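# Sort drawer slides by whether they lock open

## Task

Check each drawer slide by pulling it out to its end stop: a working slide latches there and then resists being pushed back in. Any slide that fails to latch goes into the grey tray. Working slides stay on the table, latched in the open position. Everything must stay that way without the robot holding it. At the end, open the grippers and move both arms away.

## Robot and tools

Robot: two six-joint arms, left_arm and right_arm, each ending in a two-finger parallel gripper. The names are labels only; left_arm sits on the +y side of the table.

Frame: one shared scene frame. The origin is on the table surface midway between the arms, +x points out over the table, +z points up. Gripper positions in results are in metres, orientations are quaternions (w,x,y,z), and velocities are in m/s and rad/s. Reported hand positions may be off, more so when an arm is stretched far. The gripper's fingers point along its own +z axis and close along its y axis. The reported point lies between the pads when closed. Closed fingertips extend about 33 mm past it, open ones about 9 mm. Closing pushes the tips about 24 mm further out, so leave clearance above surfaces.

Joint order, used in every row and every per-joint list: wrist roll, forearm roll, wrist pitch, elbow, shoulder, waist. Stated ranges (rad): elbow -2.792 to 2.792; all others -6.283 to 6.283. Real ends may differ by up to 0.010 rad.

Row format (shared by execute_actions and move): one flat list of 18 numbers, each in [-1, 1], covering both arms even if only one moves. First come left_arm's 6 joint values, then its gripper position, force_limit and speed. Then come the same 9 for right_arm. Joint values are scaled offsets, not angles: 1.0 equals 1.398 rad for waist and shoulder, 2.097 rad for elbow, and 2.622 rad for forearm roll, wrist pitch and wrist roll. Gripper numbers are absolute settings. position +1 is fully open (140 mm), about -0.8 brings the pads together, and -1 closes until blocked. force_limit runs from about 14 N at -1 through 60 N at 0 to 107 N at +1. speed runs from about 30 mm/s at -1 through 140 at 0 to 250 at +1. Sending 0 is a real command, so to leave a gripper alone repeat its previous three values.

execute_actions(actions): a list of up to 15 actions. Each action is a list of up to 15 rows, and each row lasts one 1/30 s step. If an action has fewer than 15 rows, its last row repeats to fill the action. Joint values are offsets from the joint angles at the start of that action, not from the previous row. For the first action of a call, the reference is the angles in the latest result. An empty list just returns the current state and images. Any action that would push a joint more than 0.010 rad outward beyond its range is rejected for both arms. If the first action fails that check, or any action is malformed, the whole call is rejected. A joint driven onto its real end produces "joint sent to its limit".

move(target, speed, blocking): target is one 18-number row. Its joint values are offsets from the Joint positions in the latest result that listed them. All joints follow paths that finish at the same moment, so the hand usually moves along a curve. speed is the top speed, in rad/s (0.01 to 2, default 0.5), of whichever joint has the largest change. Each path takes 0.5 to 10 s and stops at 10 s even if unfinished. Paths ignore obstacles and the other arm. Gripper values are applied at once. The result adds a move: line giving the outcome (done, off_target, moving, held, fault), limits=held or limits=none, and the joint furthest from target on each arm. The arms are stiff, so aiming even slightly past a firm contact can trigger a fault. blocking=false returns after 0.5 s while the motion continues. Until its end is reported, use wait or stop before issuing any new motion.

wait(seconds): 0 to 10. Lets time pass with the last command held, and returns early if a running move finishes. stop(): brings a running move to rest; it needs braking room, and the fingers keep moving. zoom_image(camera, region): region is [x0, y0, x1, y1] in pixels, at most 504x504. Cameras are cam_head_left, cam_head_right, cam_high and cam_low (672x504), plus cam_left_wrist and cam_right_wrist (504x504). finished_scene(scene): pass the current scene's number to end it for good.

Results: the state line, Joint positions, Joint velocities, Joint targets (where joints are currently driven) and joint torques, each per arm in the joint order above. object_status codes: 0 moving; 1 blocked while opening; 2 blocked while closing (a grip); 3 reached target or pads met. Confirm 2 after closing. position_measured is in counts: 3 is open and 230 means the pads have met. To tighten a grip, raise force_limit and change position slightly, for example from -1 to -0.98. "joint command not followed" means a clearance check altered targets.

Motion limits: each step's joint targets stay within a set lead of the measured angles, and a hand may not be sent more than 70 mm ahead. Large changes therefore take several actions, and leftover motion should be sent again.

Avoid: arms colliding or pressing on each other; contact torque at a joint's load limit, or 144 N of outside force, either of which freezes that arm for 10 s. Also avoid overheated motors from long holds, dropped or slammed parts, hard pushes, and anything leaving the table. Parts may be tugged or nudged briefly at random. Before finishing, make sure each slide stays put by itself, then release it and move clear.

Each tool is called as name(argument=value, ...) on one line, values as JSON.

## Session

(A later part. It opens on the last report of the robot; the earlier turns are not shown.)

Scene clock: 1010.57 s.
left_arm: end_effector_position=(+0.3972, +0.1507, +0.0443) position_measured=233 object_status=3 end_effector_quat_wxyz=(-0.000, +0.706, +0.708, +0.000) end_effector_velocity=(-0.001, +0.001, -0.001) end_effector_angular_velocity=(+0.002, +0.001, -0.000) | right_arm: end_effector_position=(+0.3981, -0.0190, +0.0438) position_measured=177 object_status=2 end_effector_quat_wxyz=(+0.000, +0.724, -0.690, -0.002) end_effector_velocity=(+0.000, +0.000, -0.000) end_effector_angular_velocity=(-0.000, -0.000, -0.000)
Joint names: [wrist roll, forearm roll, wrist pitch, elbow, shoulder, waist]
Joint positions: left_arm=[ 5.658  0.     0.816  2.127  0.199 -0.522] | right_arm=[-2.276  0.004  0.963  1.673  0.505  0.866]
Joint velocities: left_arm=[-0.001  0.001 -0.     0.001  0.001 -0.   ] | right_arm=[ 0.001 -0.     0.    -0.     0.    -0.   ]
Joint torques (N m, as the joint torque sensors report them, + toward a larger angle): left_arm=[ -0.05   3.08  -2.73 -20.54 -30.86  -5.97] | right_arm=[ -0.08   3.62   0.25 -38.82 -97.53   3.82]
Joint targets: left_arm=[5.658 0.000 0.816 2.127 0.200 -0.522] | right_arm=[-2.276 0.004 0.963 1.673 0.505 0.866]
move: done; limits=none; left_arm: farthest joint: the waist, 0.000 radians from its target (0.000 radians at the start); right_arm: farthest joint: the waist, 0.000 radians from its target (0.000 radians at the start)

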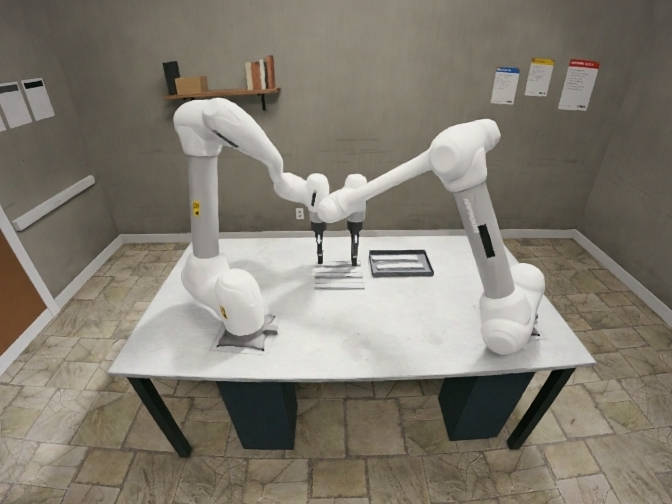

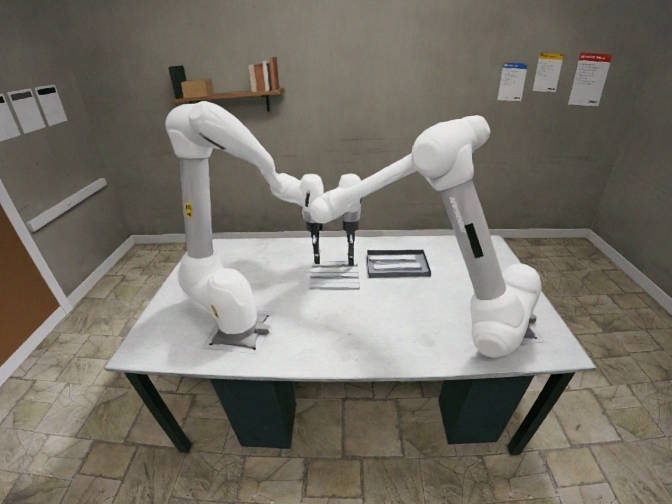

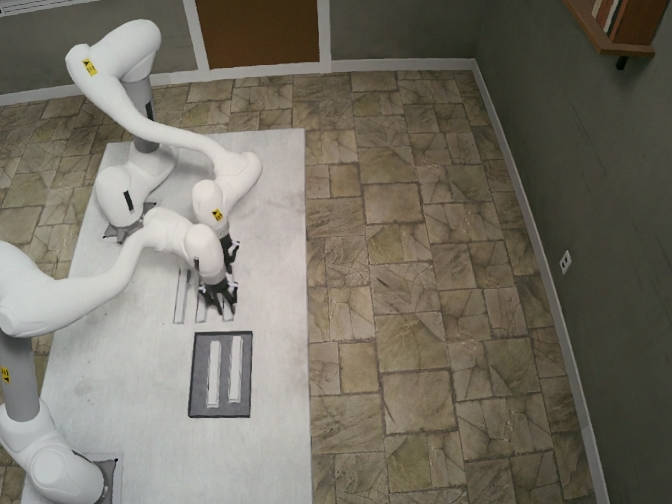

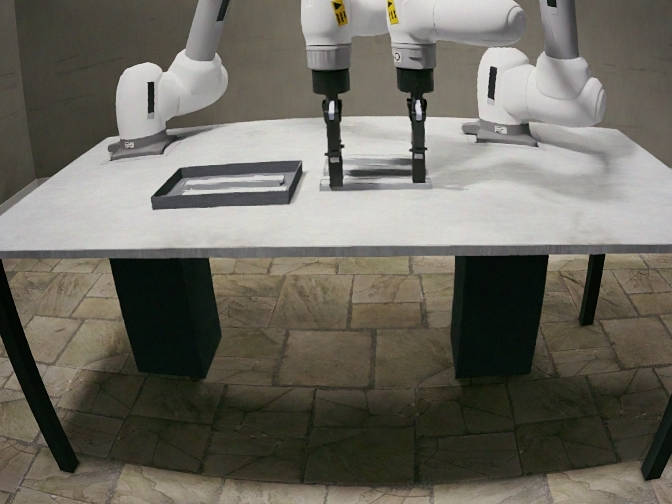

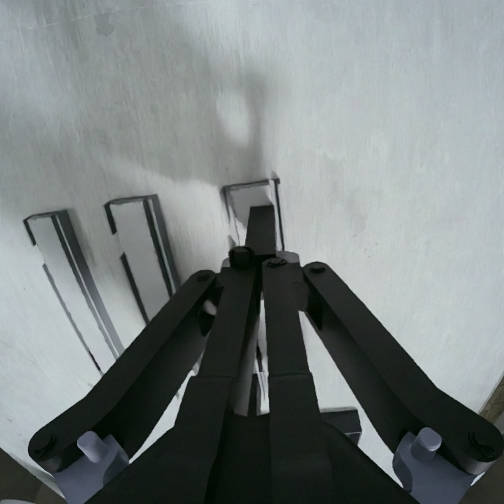

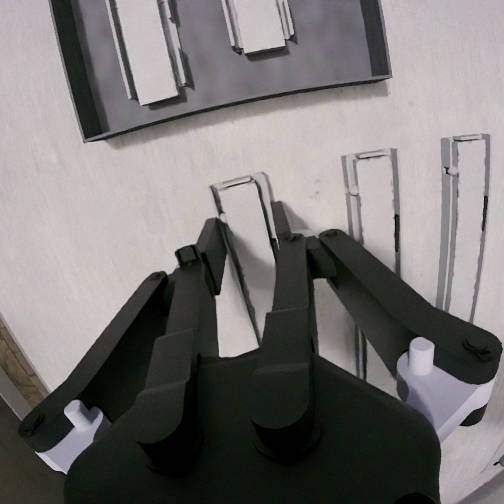

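move(target=[0.0277,0,-0.0036,0.0191,-0.0222,0.0517,-1,0,0,0,0,0,0,0,0,-1,0.3,-0.5], speed=0.04)

Scene clock: 1021.60 s.
left_arm: end_effector_position=(+0.3973, +0.1956, +0.0442) position_measured=233 object_status=3 end_effector_quat_wxyz=(-0.000, +0.706, +0.708, +0.000) end_effector_velocity=(-0.000, +0.000, +0.000) end_effector_angular_velocity=(-0.001, -0.000, +0.001) | right_arm: end_effector_position=(+0.3981, -0.0190, +0.0438) position_measured=177 object_status=2 end_effector_quat_wxyz=(+0.000, +0.724, -0.690, -0.002) end_effector_velocity=(-0.000, +0.000, +0.001) end_effector_angular_velocity=(+0.001, -0.000, +0.000)
Joint names: [wrist roll, forearm roll, wrist pitch, elbow, shoulder, waist]
Joint positions: left_arm=[ 5.73   0.     0.806  2.167  0.168 -0.45 ] | right_arm=[-2.276  0.004  0.963  1.673  0.505  0.866]
Joint velocities: left_arm=[ 0.001 -0.001 -0.001  0.    -0.     0.   ] | right_arm=[-0.     0.    -0.     0.    -0.001  0.   ]
Joint torques (N m, as the joint torque sensors report them, + toward a larger angle): left_arm=[ -0.38   6.56  -5.84 -25.36 -27.24   1.13] | right_arm=[ -0.53   3.9    0.44 -33.57 -90.83   4.42]
Joint targets: left_arm=[5.730 0.000 0.806 2.167 0.168 -0.450] | right_arm=[-2.276 0.004 0.963 1.673 0.505 0.866]
move: done; limits=none; left_arm: farthest joint: the waist, 0.000 radians from its target (0.072 radians at the start); right_arm: farthest joint: the waist, 0.000 radians from its target (0.000 radians at the start)

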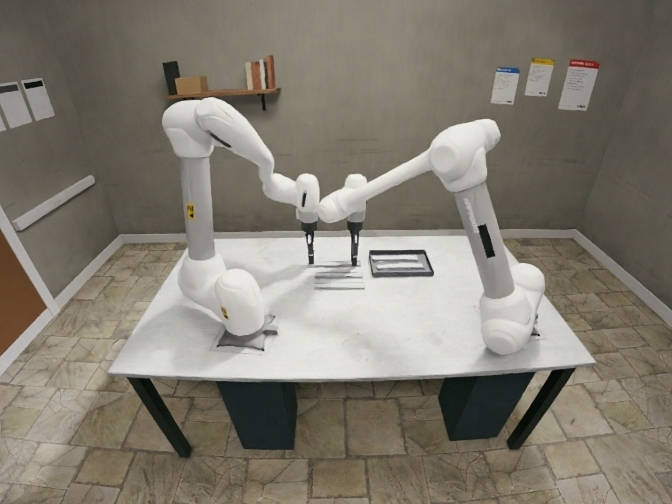

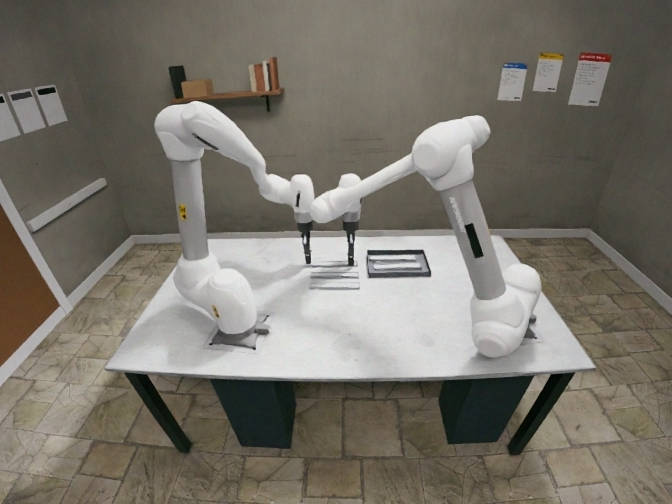

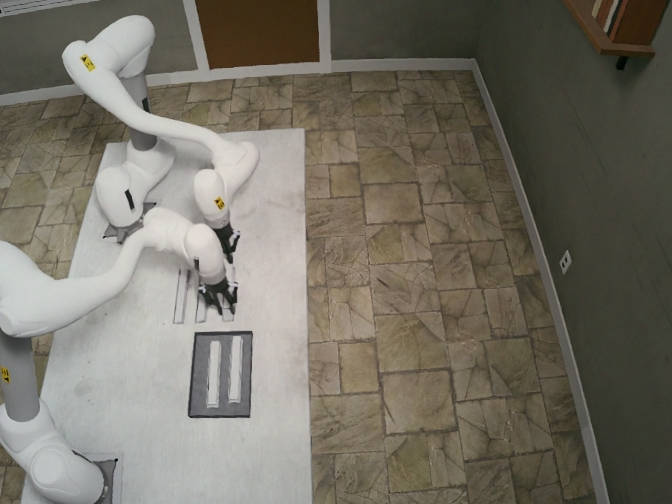

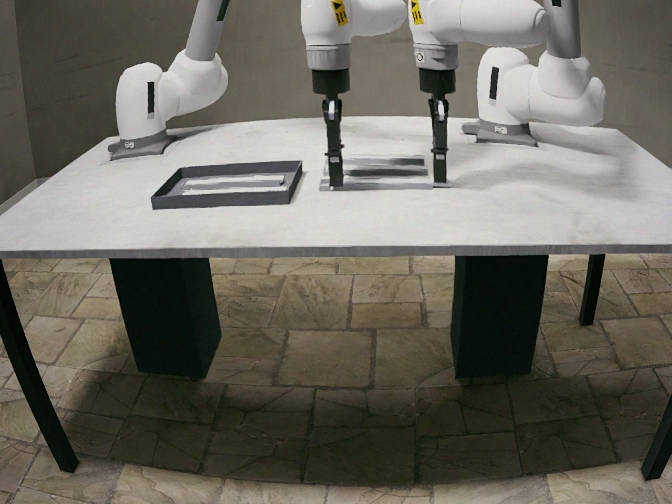

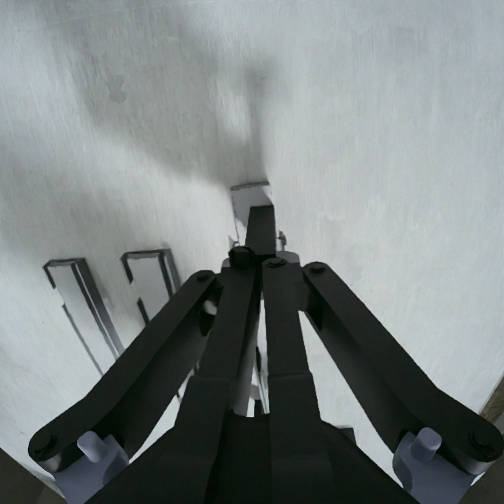

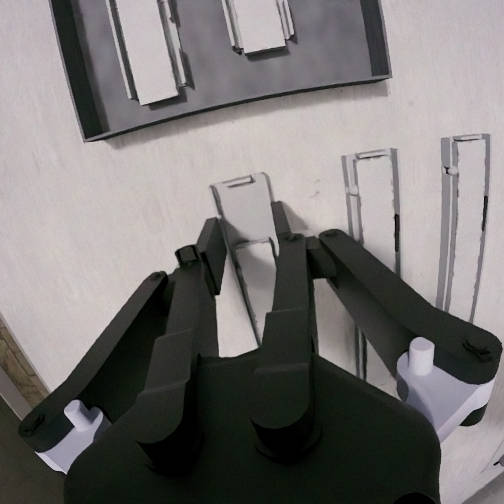

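move(target=[0,0,0.02,-0.01,-0.0224,0,-1,0,0,0,0,0,0,0,0,-1,0.3,-0.5], speed=0.15)

move(target=[0.006,0,-0.0008,0.0042,-0.005,0.0114,-0.1,-0.3,0,0,0,0,0,0,0,-1,0.3,-0.5], speed=0.1)

Scene clock: 1031.83 s.
left_arm: end_effector_position=(+0.3977, +0.1954, +0.0687) position_measured=233 object_status=3 end_effector_quat_wxyz=(-0.000, +0.706, +0.708, +0.000) end_effector_velocity=(+0.001, +0.000, +0.001) end_effector_angular_velocity=(-0.001, -0.001, +0.001) | right_arm: end_effector_position=(+0.3981, -0.0190, +0.0438) position_measured=177 object_status=2 end_effector_quat_wxyz=(+0.000, +0.724, -0.690, -0.002) end_effector_velocity=(+0.000, +0.000, +0.000) end_effector_angular_velocity=(+0.000, -0.000, +0.000)
Joint names: [wrist roll, forearm roll, wrist pitch, elbow, shoulder, waist]
Joint positions: left_arm=[ 5.73   0.     0.859  2.146  0.137 -0.45 ] | right_arm=[-2.276  0.004  0.963  1.673  0.505  0.866]
Joint velocities: left_arm=[-0.    -0.     0.    -0.001 -0.     0.001] | right_arm=[-0. -0. -0. -0. -0. -0.]
Joint torques (N m, as the joint torque sensors report them, + toward a larger angle): left_arm=[ -0.08   3.39   0.27 -32.44 -45.33  -6.69] | right_arm=[ -0.08   3.7   -0.43 -36.59 -92.43   3.35]
Joint targets: left_arm=[5.730 0.000 0.859 2.146 0.137 -0.450] | right_arm=[-2.276 0.004 0.963 1.673 0.505 0.866]
move: done; limits=none; left_arm: farthest joint: the waist, 0.000 radians from its target (0.000 radians at the start); right_arm: farthest joint: the waist, 0.000 radians from its target (0.000 radians at the start)

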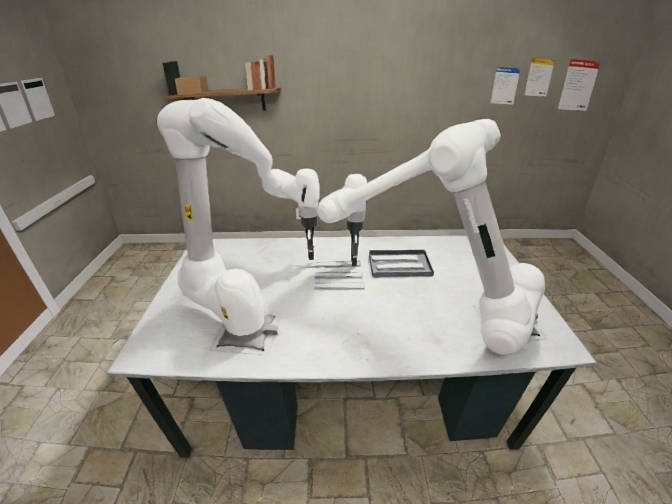

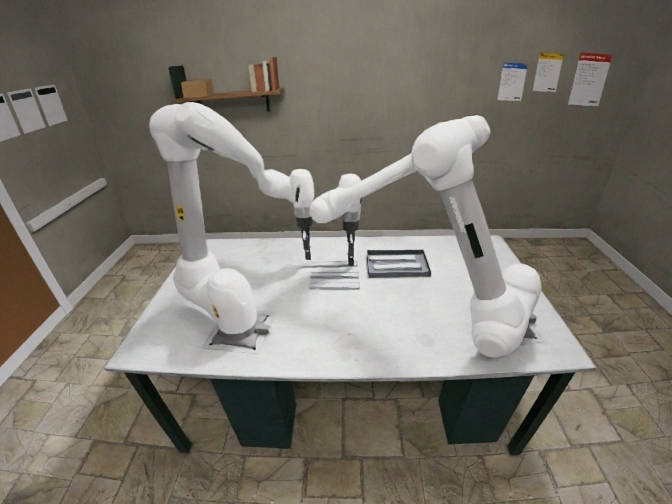

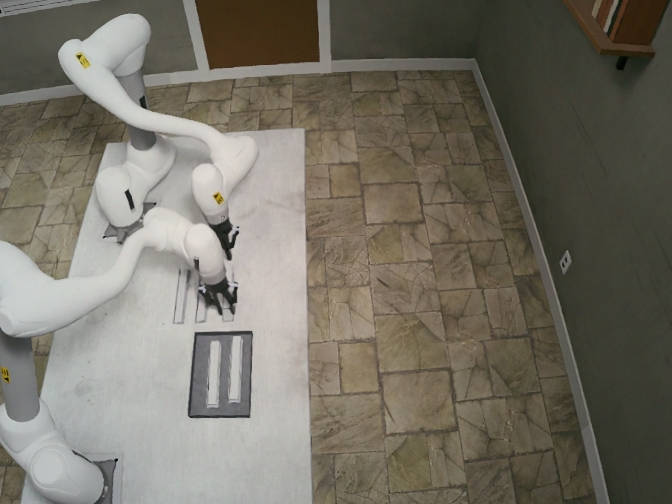

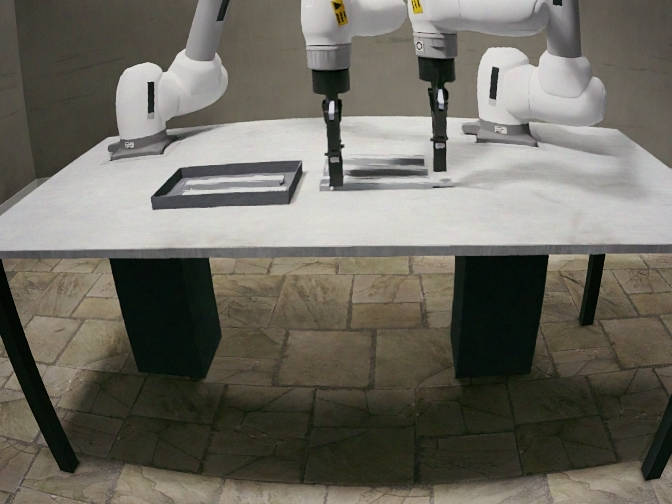

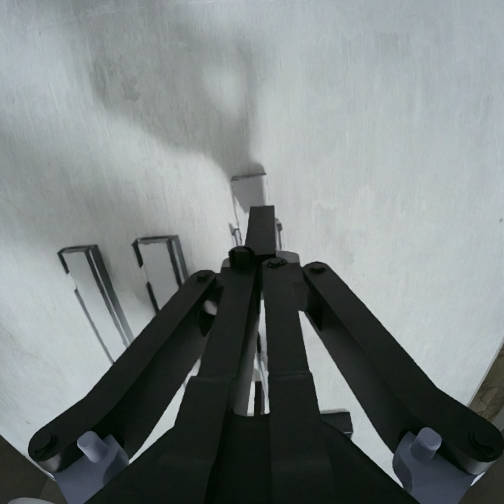

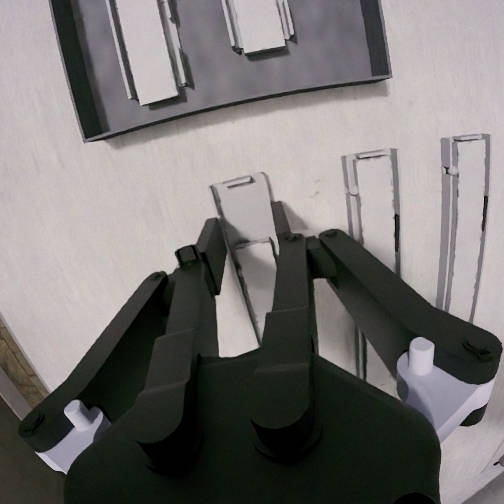

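Scene clock: 1032.53 s.
left_arm: end_effector_position=(+0.3972, +0.2051, +0.0686) position_measured=141 object_status=3 end_effector_quat_wxyz=(-0.000, +0.706, +0.708, +0.000) end_effector_velocity=(-0.001, +0.000, -0.001) end_effector_angular_velocity=(-0.001, +0.003, +0.001) | right_arm: end_effector_position=(+0.3981, -0.0190, +0.0438) position_measured=177 object_status=2 end_effector_quat_wxyz=(+0.000, +0.724, -0.690, -0.002) end_effector_velocity=(+0.000, -0.000, +0.000) end_effector_angular_velocity=(-0.000, -0.000, -0.000)
Joint names: [wrist roll, forearm roll, wrist pitch, elbow, shoulder, waist]
Joint positions: left_arm=[ 5.746  0.     0.857  2.155  0.13  -0.434] | right_arm=[-2.276  0.004  0.963  1.673  0.505  0.866]
Joint velocities: left_arm=[ 0.    -0.002  0.     0.002  0.     0.   ] | right_arm=[ 0. -0. -0.  0. -0. -0.]
Joint torques (N m, as the joint torque sensors report them, + toward a larger angle): left_arm=[  0.14   3.14   0.17 -32.25 -44.94  -5.96] | right_arm=[ -0.09   3.65  -0.56 -36.99 -92.93   3.96]
Joint targets: left_arm=[5.746 0.000 0.857 2.155 0.130 -0.434] | right_arm=[-2.276 0.004 0.963 1.673 0.505 0.866]
move: done; limits=none; left_arm: farthest joint: the waist, 0.000 radians from its target (0.016 radians at the start); right_arm: farthest joint: the waist, 0.000 radians from its target (0.000 radians at the start)

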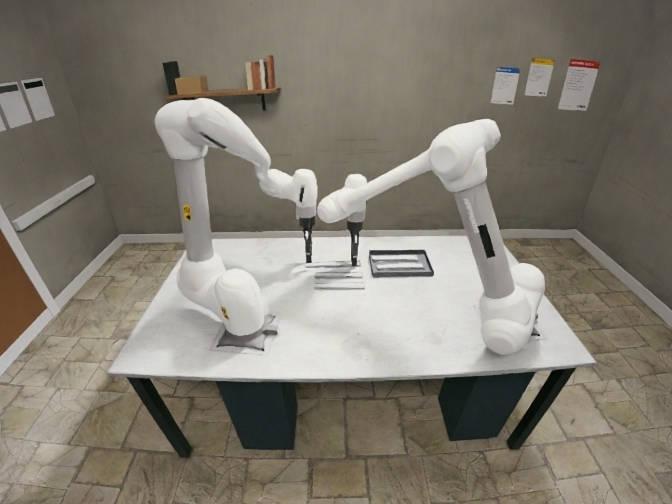

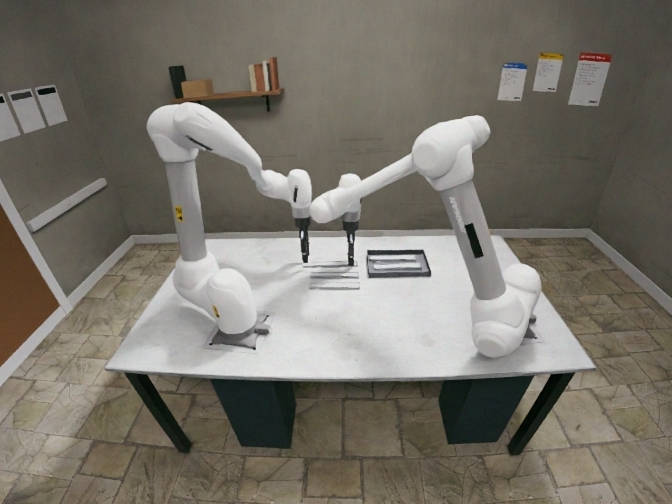

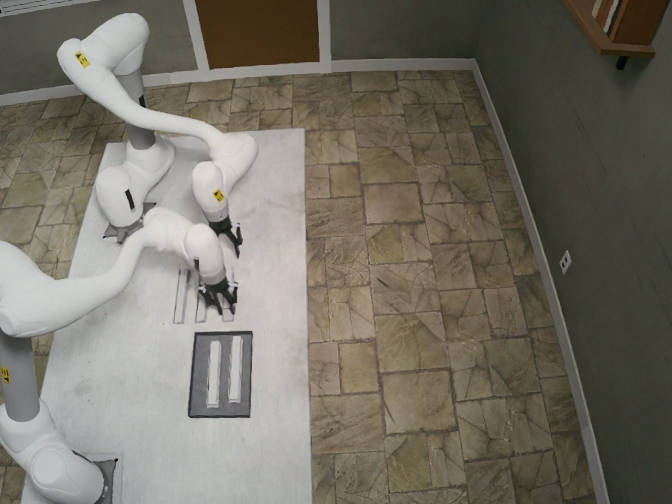

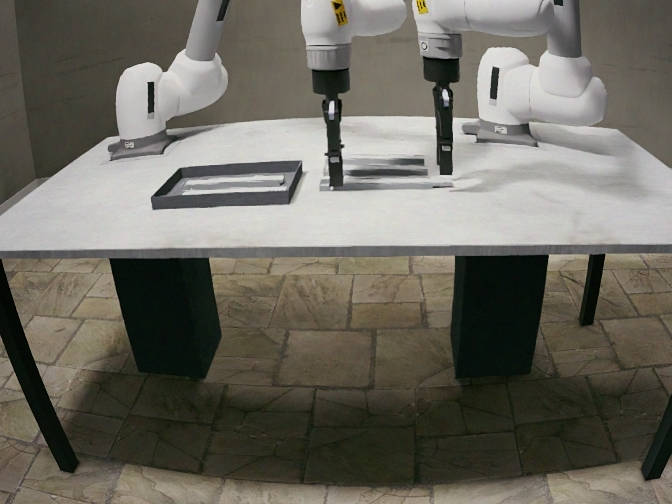

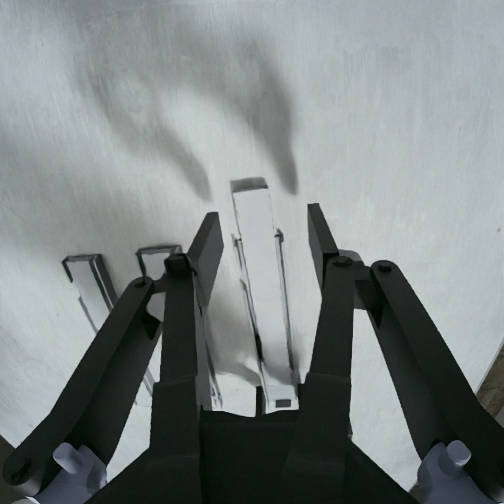

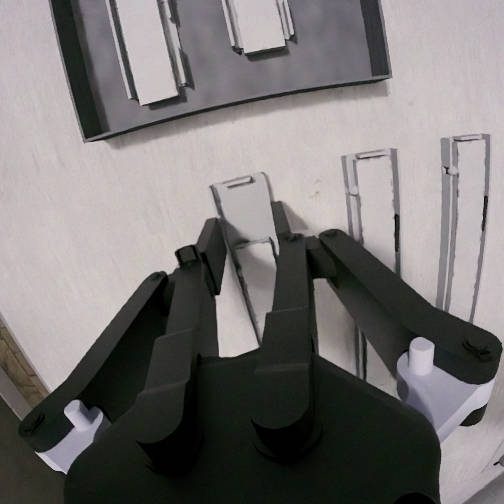

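move(target=[0,0,-0.0208,0.0104,0.0232,0,-0.1,-0.3,0,0,0,0,0,0,0,-1,0.3,-0.5], speed=0.05)

move(target=[0,0,0,0,0,0,-0.5,-0.3,-0.5,0,0,0,0,0,0,-1,0.3,-0.5])

move(target=[0,0,0.0008,-0.0004,-0.0009,0,-1,-0.3,-0.6,0,0,0,0,0,0,-1,0.3,-0.5], speed=0.02)

Scene clock: 1044.67 s.
left_arm: end_effector_position=(+0.3968, +0.2053, +0.0433) position_measured=141 object_status=3 end_effector_quat_wxyz=(+0.000, +0.706, +0.708, +0.000) end_effector_velocity=(+0.000, -0.001, -0.001) end_effector_angular_velocity=(-0.000, -0.000, -0.001) | right_arm: end_effector_position=(+0.3981, -0.0190, +0.0438) position_measured=177 object_status=2 end_effector_quat_wxyz=(+0.000, +0.724, -0.690, -0.002) end_effector_velocity=(+0.000, +0.001, +0.001) end_effector_angular_velocity=(+0.001, -0.001, +0.000)
Joint names: [wrist roll, forearm roll, wrist pitch, elbow, shoulder, waist]
Joint positions: left_arm=[ 5.746  0.     0.802  2.177  0.163 -0.434] | right_arm=[-2.276  0.004  0.963  1.673  0.505  0.866]
Joint velocities: left_arm=[ 0.    -0.    -0.001 -0.001  0.002 -0.001] | right_arm=[ 0.     0.    -0.    -0.001  0.     0.001]
Joint torques (N m, as the joint torque sensors report them, + toward a larger angle): left_arm=[ -0.07   3.18   0.52 -30.01 -45.64  -5.94] | right_arm=[ -0.02   3.42  -0.54 -36.32 -92.99   2.3 ]
Joint targets: left_arm=[5.746 0.000 0.802 2.177 0.163 -0.434] | right_arm=[-2.276 0.004 0.963 1.673 0.505 0.866]
move: done; limits=none; left_arm: farthest joint: the waist, 0.000 radians from its target (0.000 radians at the start); right_arm: farthest joint: the waist, 0.000 radians from its target (0.000 radians at the start)

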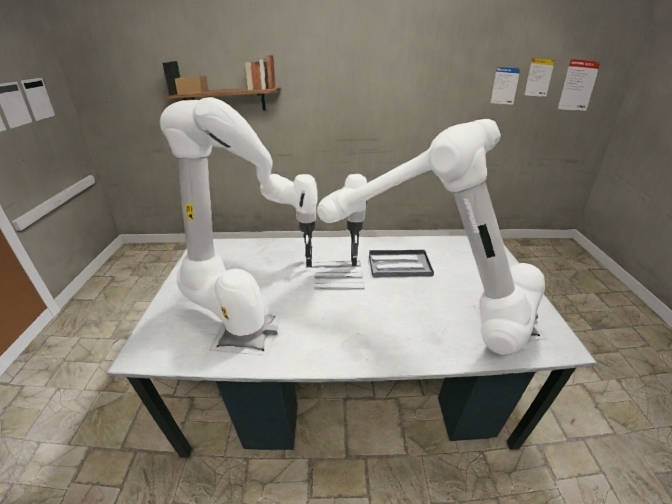

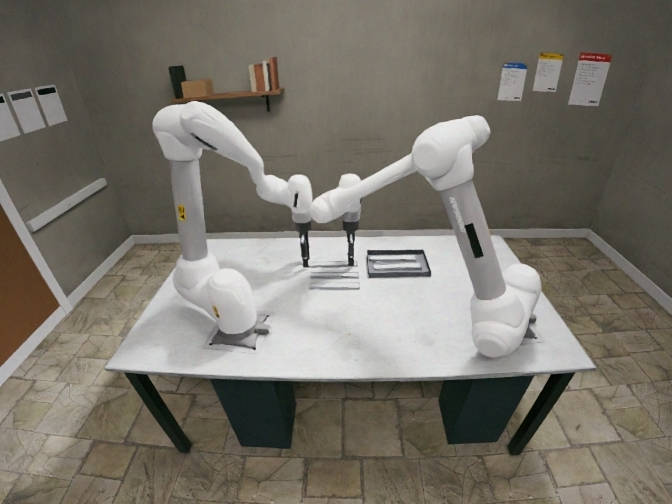

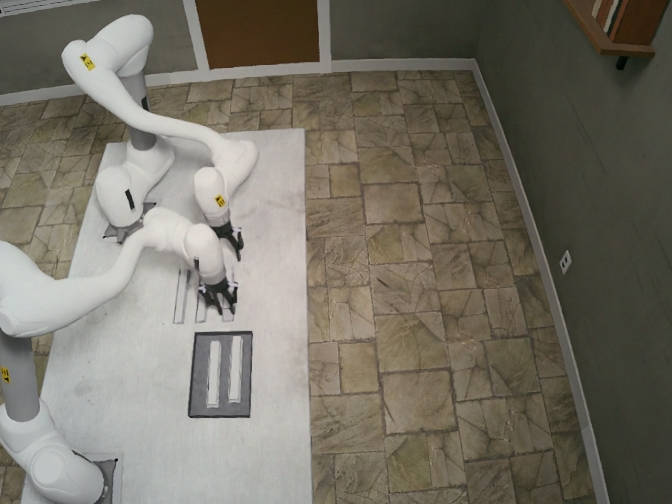

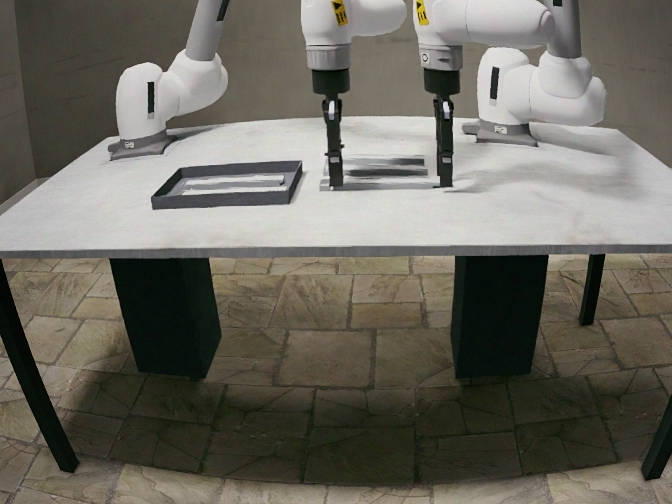

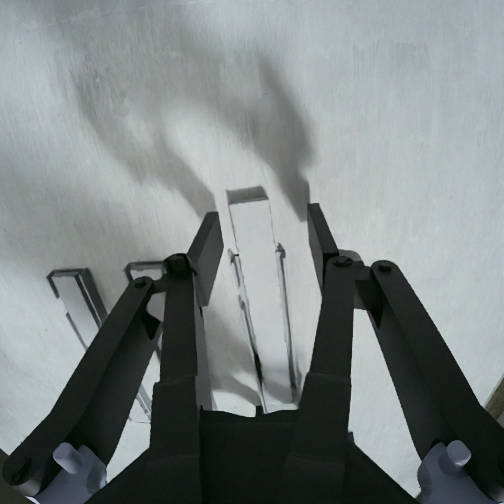

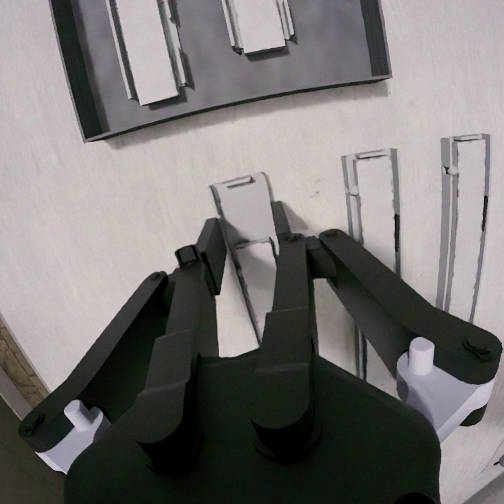

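Scene clock: 1045.27 s.
left_arm: end_effector_position=(+0.3968, +0.2053, +0.0434) position_measured=192 object_status=3 end_effector_quat_wxyz=(+0.000, +0.706, +0.708, +0.000) end_effector_velocity=(+0.000, -0.000, -0.000) end_effector_angular_velocity=(-0.002, -0.001, +0.001) | right_arm: end_effector_position=(+0.3981, -0.0190, +0.0438) position_measured=177 object_status=2 end_effector_quat_wxyz=(+0.000, +0.724, -0.690, -0.002) end_effector_velocity=(-0.000, +0.000, +0.001) end_effector_angular_velocity=(+0.001, -0.001, +0.000)
Joint names: [wrist roll, forearm roll, wrist pitch, elbow, shoulder, waist]
Joint positions: left_arm=[ 5.746  0.     0.802  2.177  0.162 -0.434] | right_arm=[-2.276  0.004  0.963  1.673  0.505  0.866]
Joint velocities: left_arm=[-0.    -0.001 -0.002  0.001 -0.     0.   ] | right_arm=[ 0.    -0.    -0.     0.    -0.001  0.   ]
Joint torques (N m, as the joint torque sensors report them, + toward a larger angle): left_arm=[ -0.07   9.16 -15.   -27.03 -12.49   4.8 ] | right_arm=[ -1.69   3.59  -0.66 -31.58 -82.69   7.19]
Joint targets: left_arm=[5.746 0.000 0.802 2.177 0.163 -0.434] | right_arm=[-2.276 0.004 0.963 1.673 0.505 0.866]
move: done; limits=none; left_arm: farthest joint: the shoulder, 0.001 radians from its target (0.000 radians at the start); right_arm: farthest joint: the waist, 0.000 radians from its target (0.000 radians at the start)

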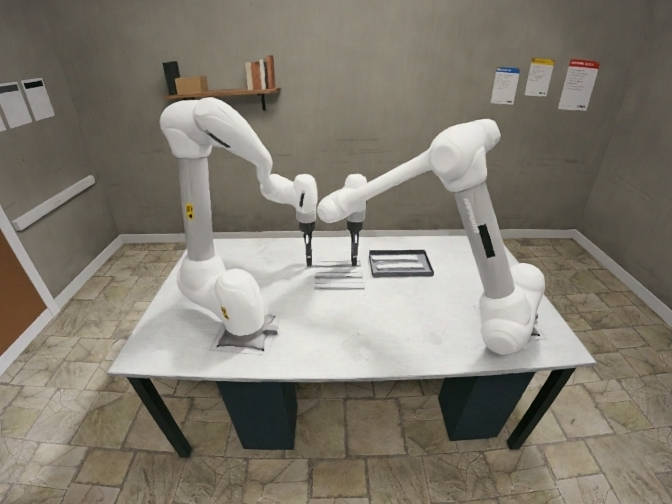

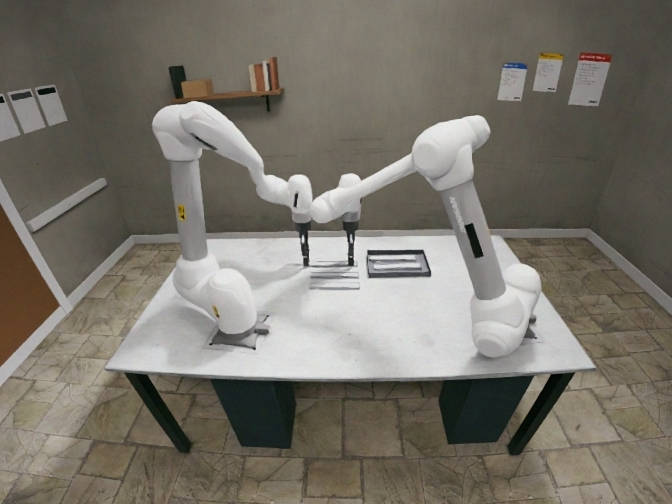

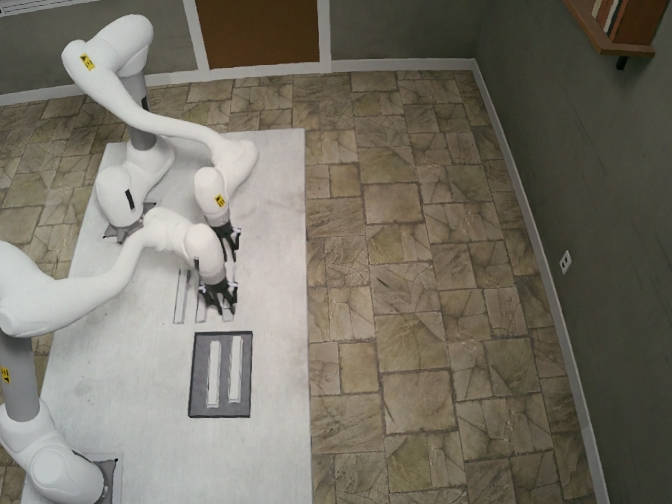

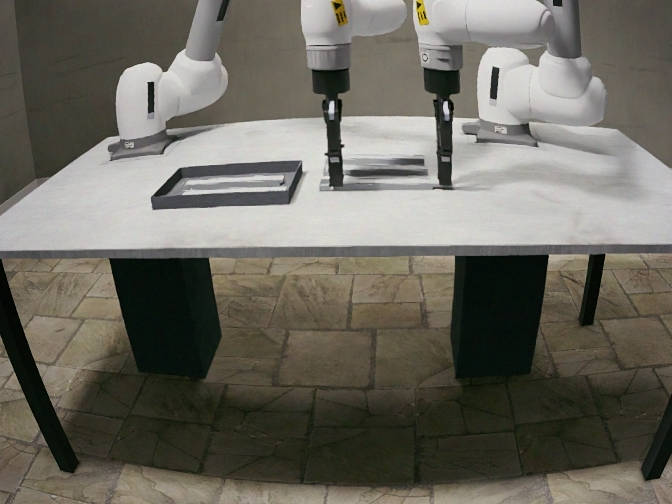

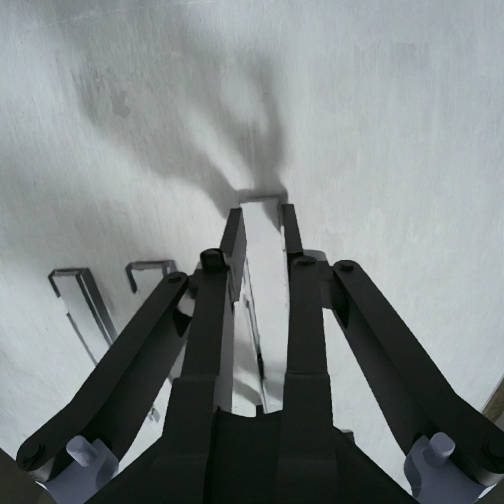

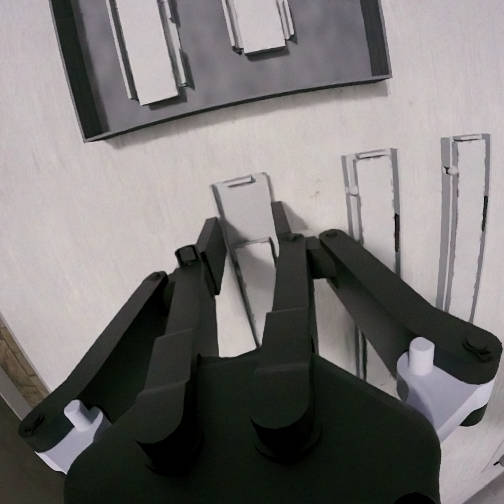

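Scene clock: 1045.97 s.
left_arm: end_effector_position=(+0.3968, +0.2054, +0.0442) position_measured=232 object_status=3 end_effector_quat_wxyz=(-0.000, +0.706, +0.708, +0.000) end_effector_velocity=(+0.001, -0.001, +0.001) end_effector_angular_velocity=(-0.001, -0.001, +0.001) | right_arm: end_effector_position=(+0.3981, -0.0190, +0.0438) position_measured=177 object_status=2 end_effector_quat_wxyz=(+0.000, +0.724, -0.690, -0.002) end_effector_velocity=(-0.000, +0.000, -0.000) end_effector_angular_velocity=(-0.000, +0.001, +0.000)
Joint names: [wrist roll, forearm roll, wrist pitch, elbow, shoulder, waist]
Joint positions: left_arm=[ 5.746  0.     0.804  2.176  0.161 -0.434] | right_arm=[-2.276  0.004  0.963  1.673  0.505  0.866]
Joint velocities: left_arm=[-0.    -0.001  0.001 -0.001 -0.001 -0.   ] | right_arm=[ 0.     0.001  0.    -0.     0.     0.   ]
Joint torques (N m, as the joint torque sensors report them, + toward a larger angle): left_arm=[ -0.04   3.28   1.18 -18.27 -34.26  -4.16] | right_arm=[ -1.74   4.81   1.29 -32.06 -89.99   9.75]
Joint targets: left_arm=[5.746 0.000 0.804 2.176 0.161 -0.434] | right_arm=[-2.276 0.004 0.963 1.673 0.505 0.866]
move: done; limits=none; left_arm: farthest joint: the shoulder, 0.001 radians from its target (0.002 radians at the start); right_arm: farthest joint: the waist, 0.000 radians from its target (0.000 radians at the start)

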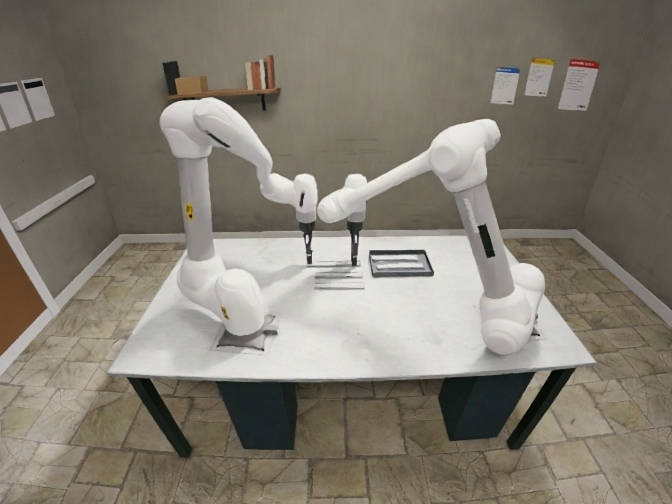

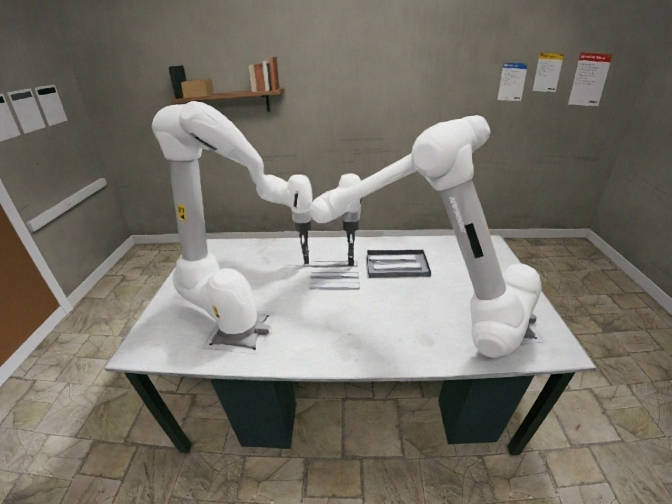

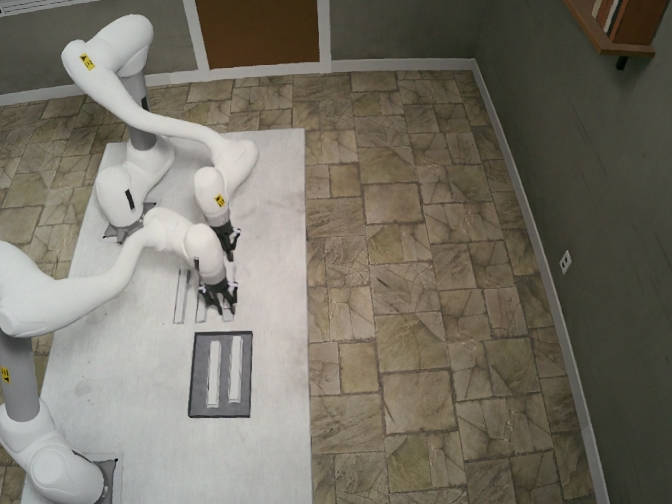

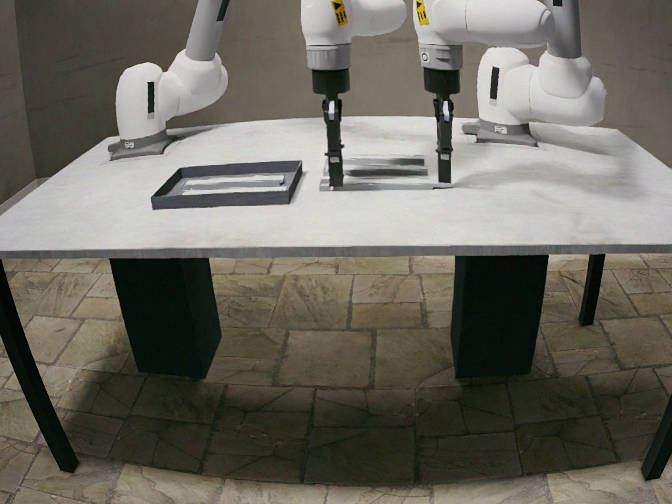

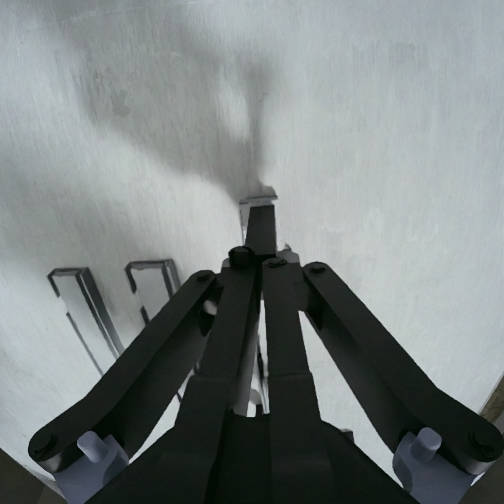

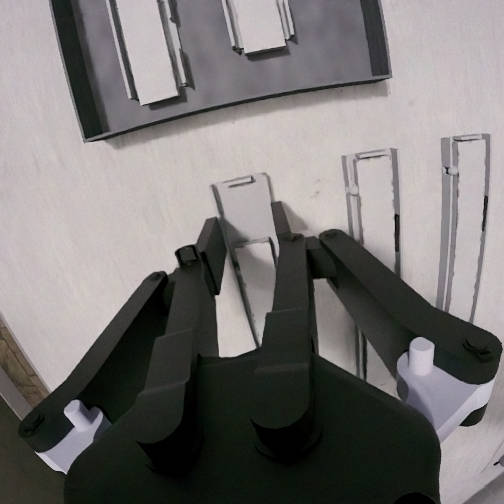

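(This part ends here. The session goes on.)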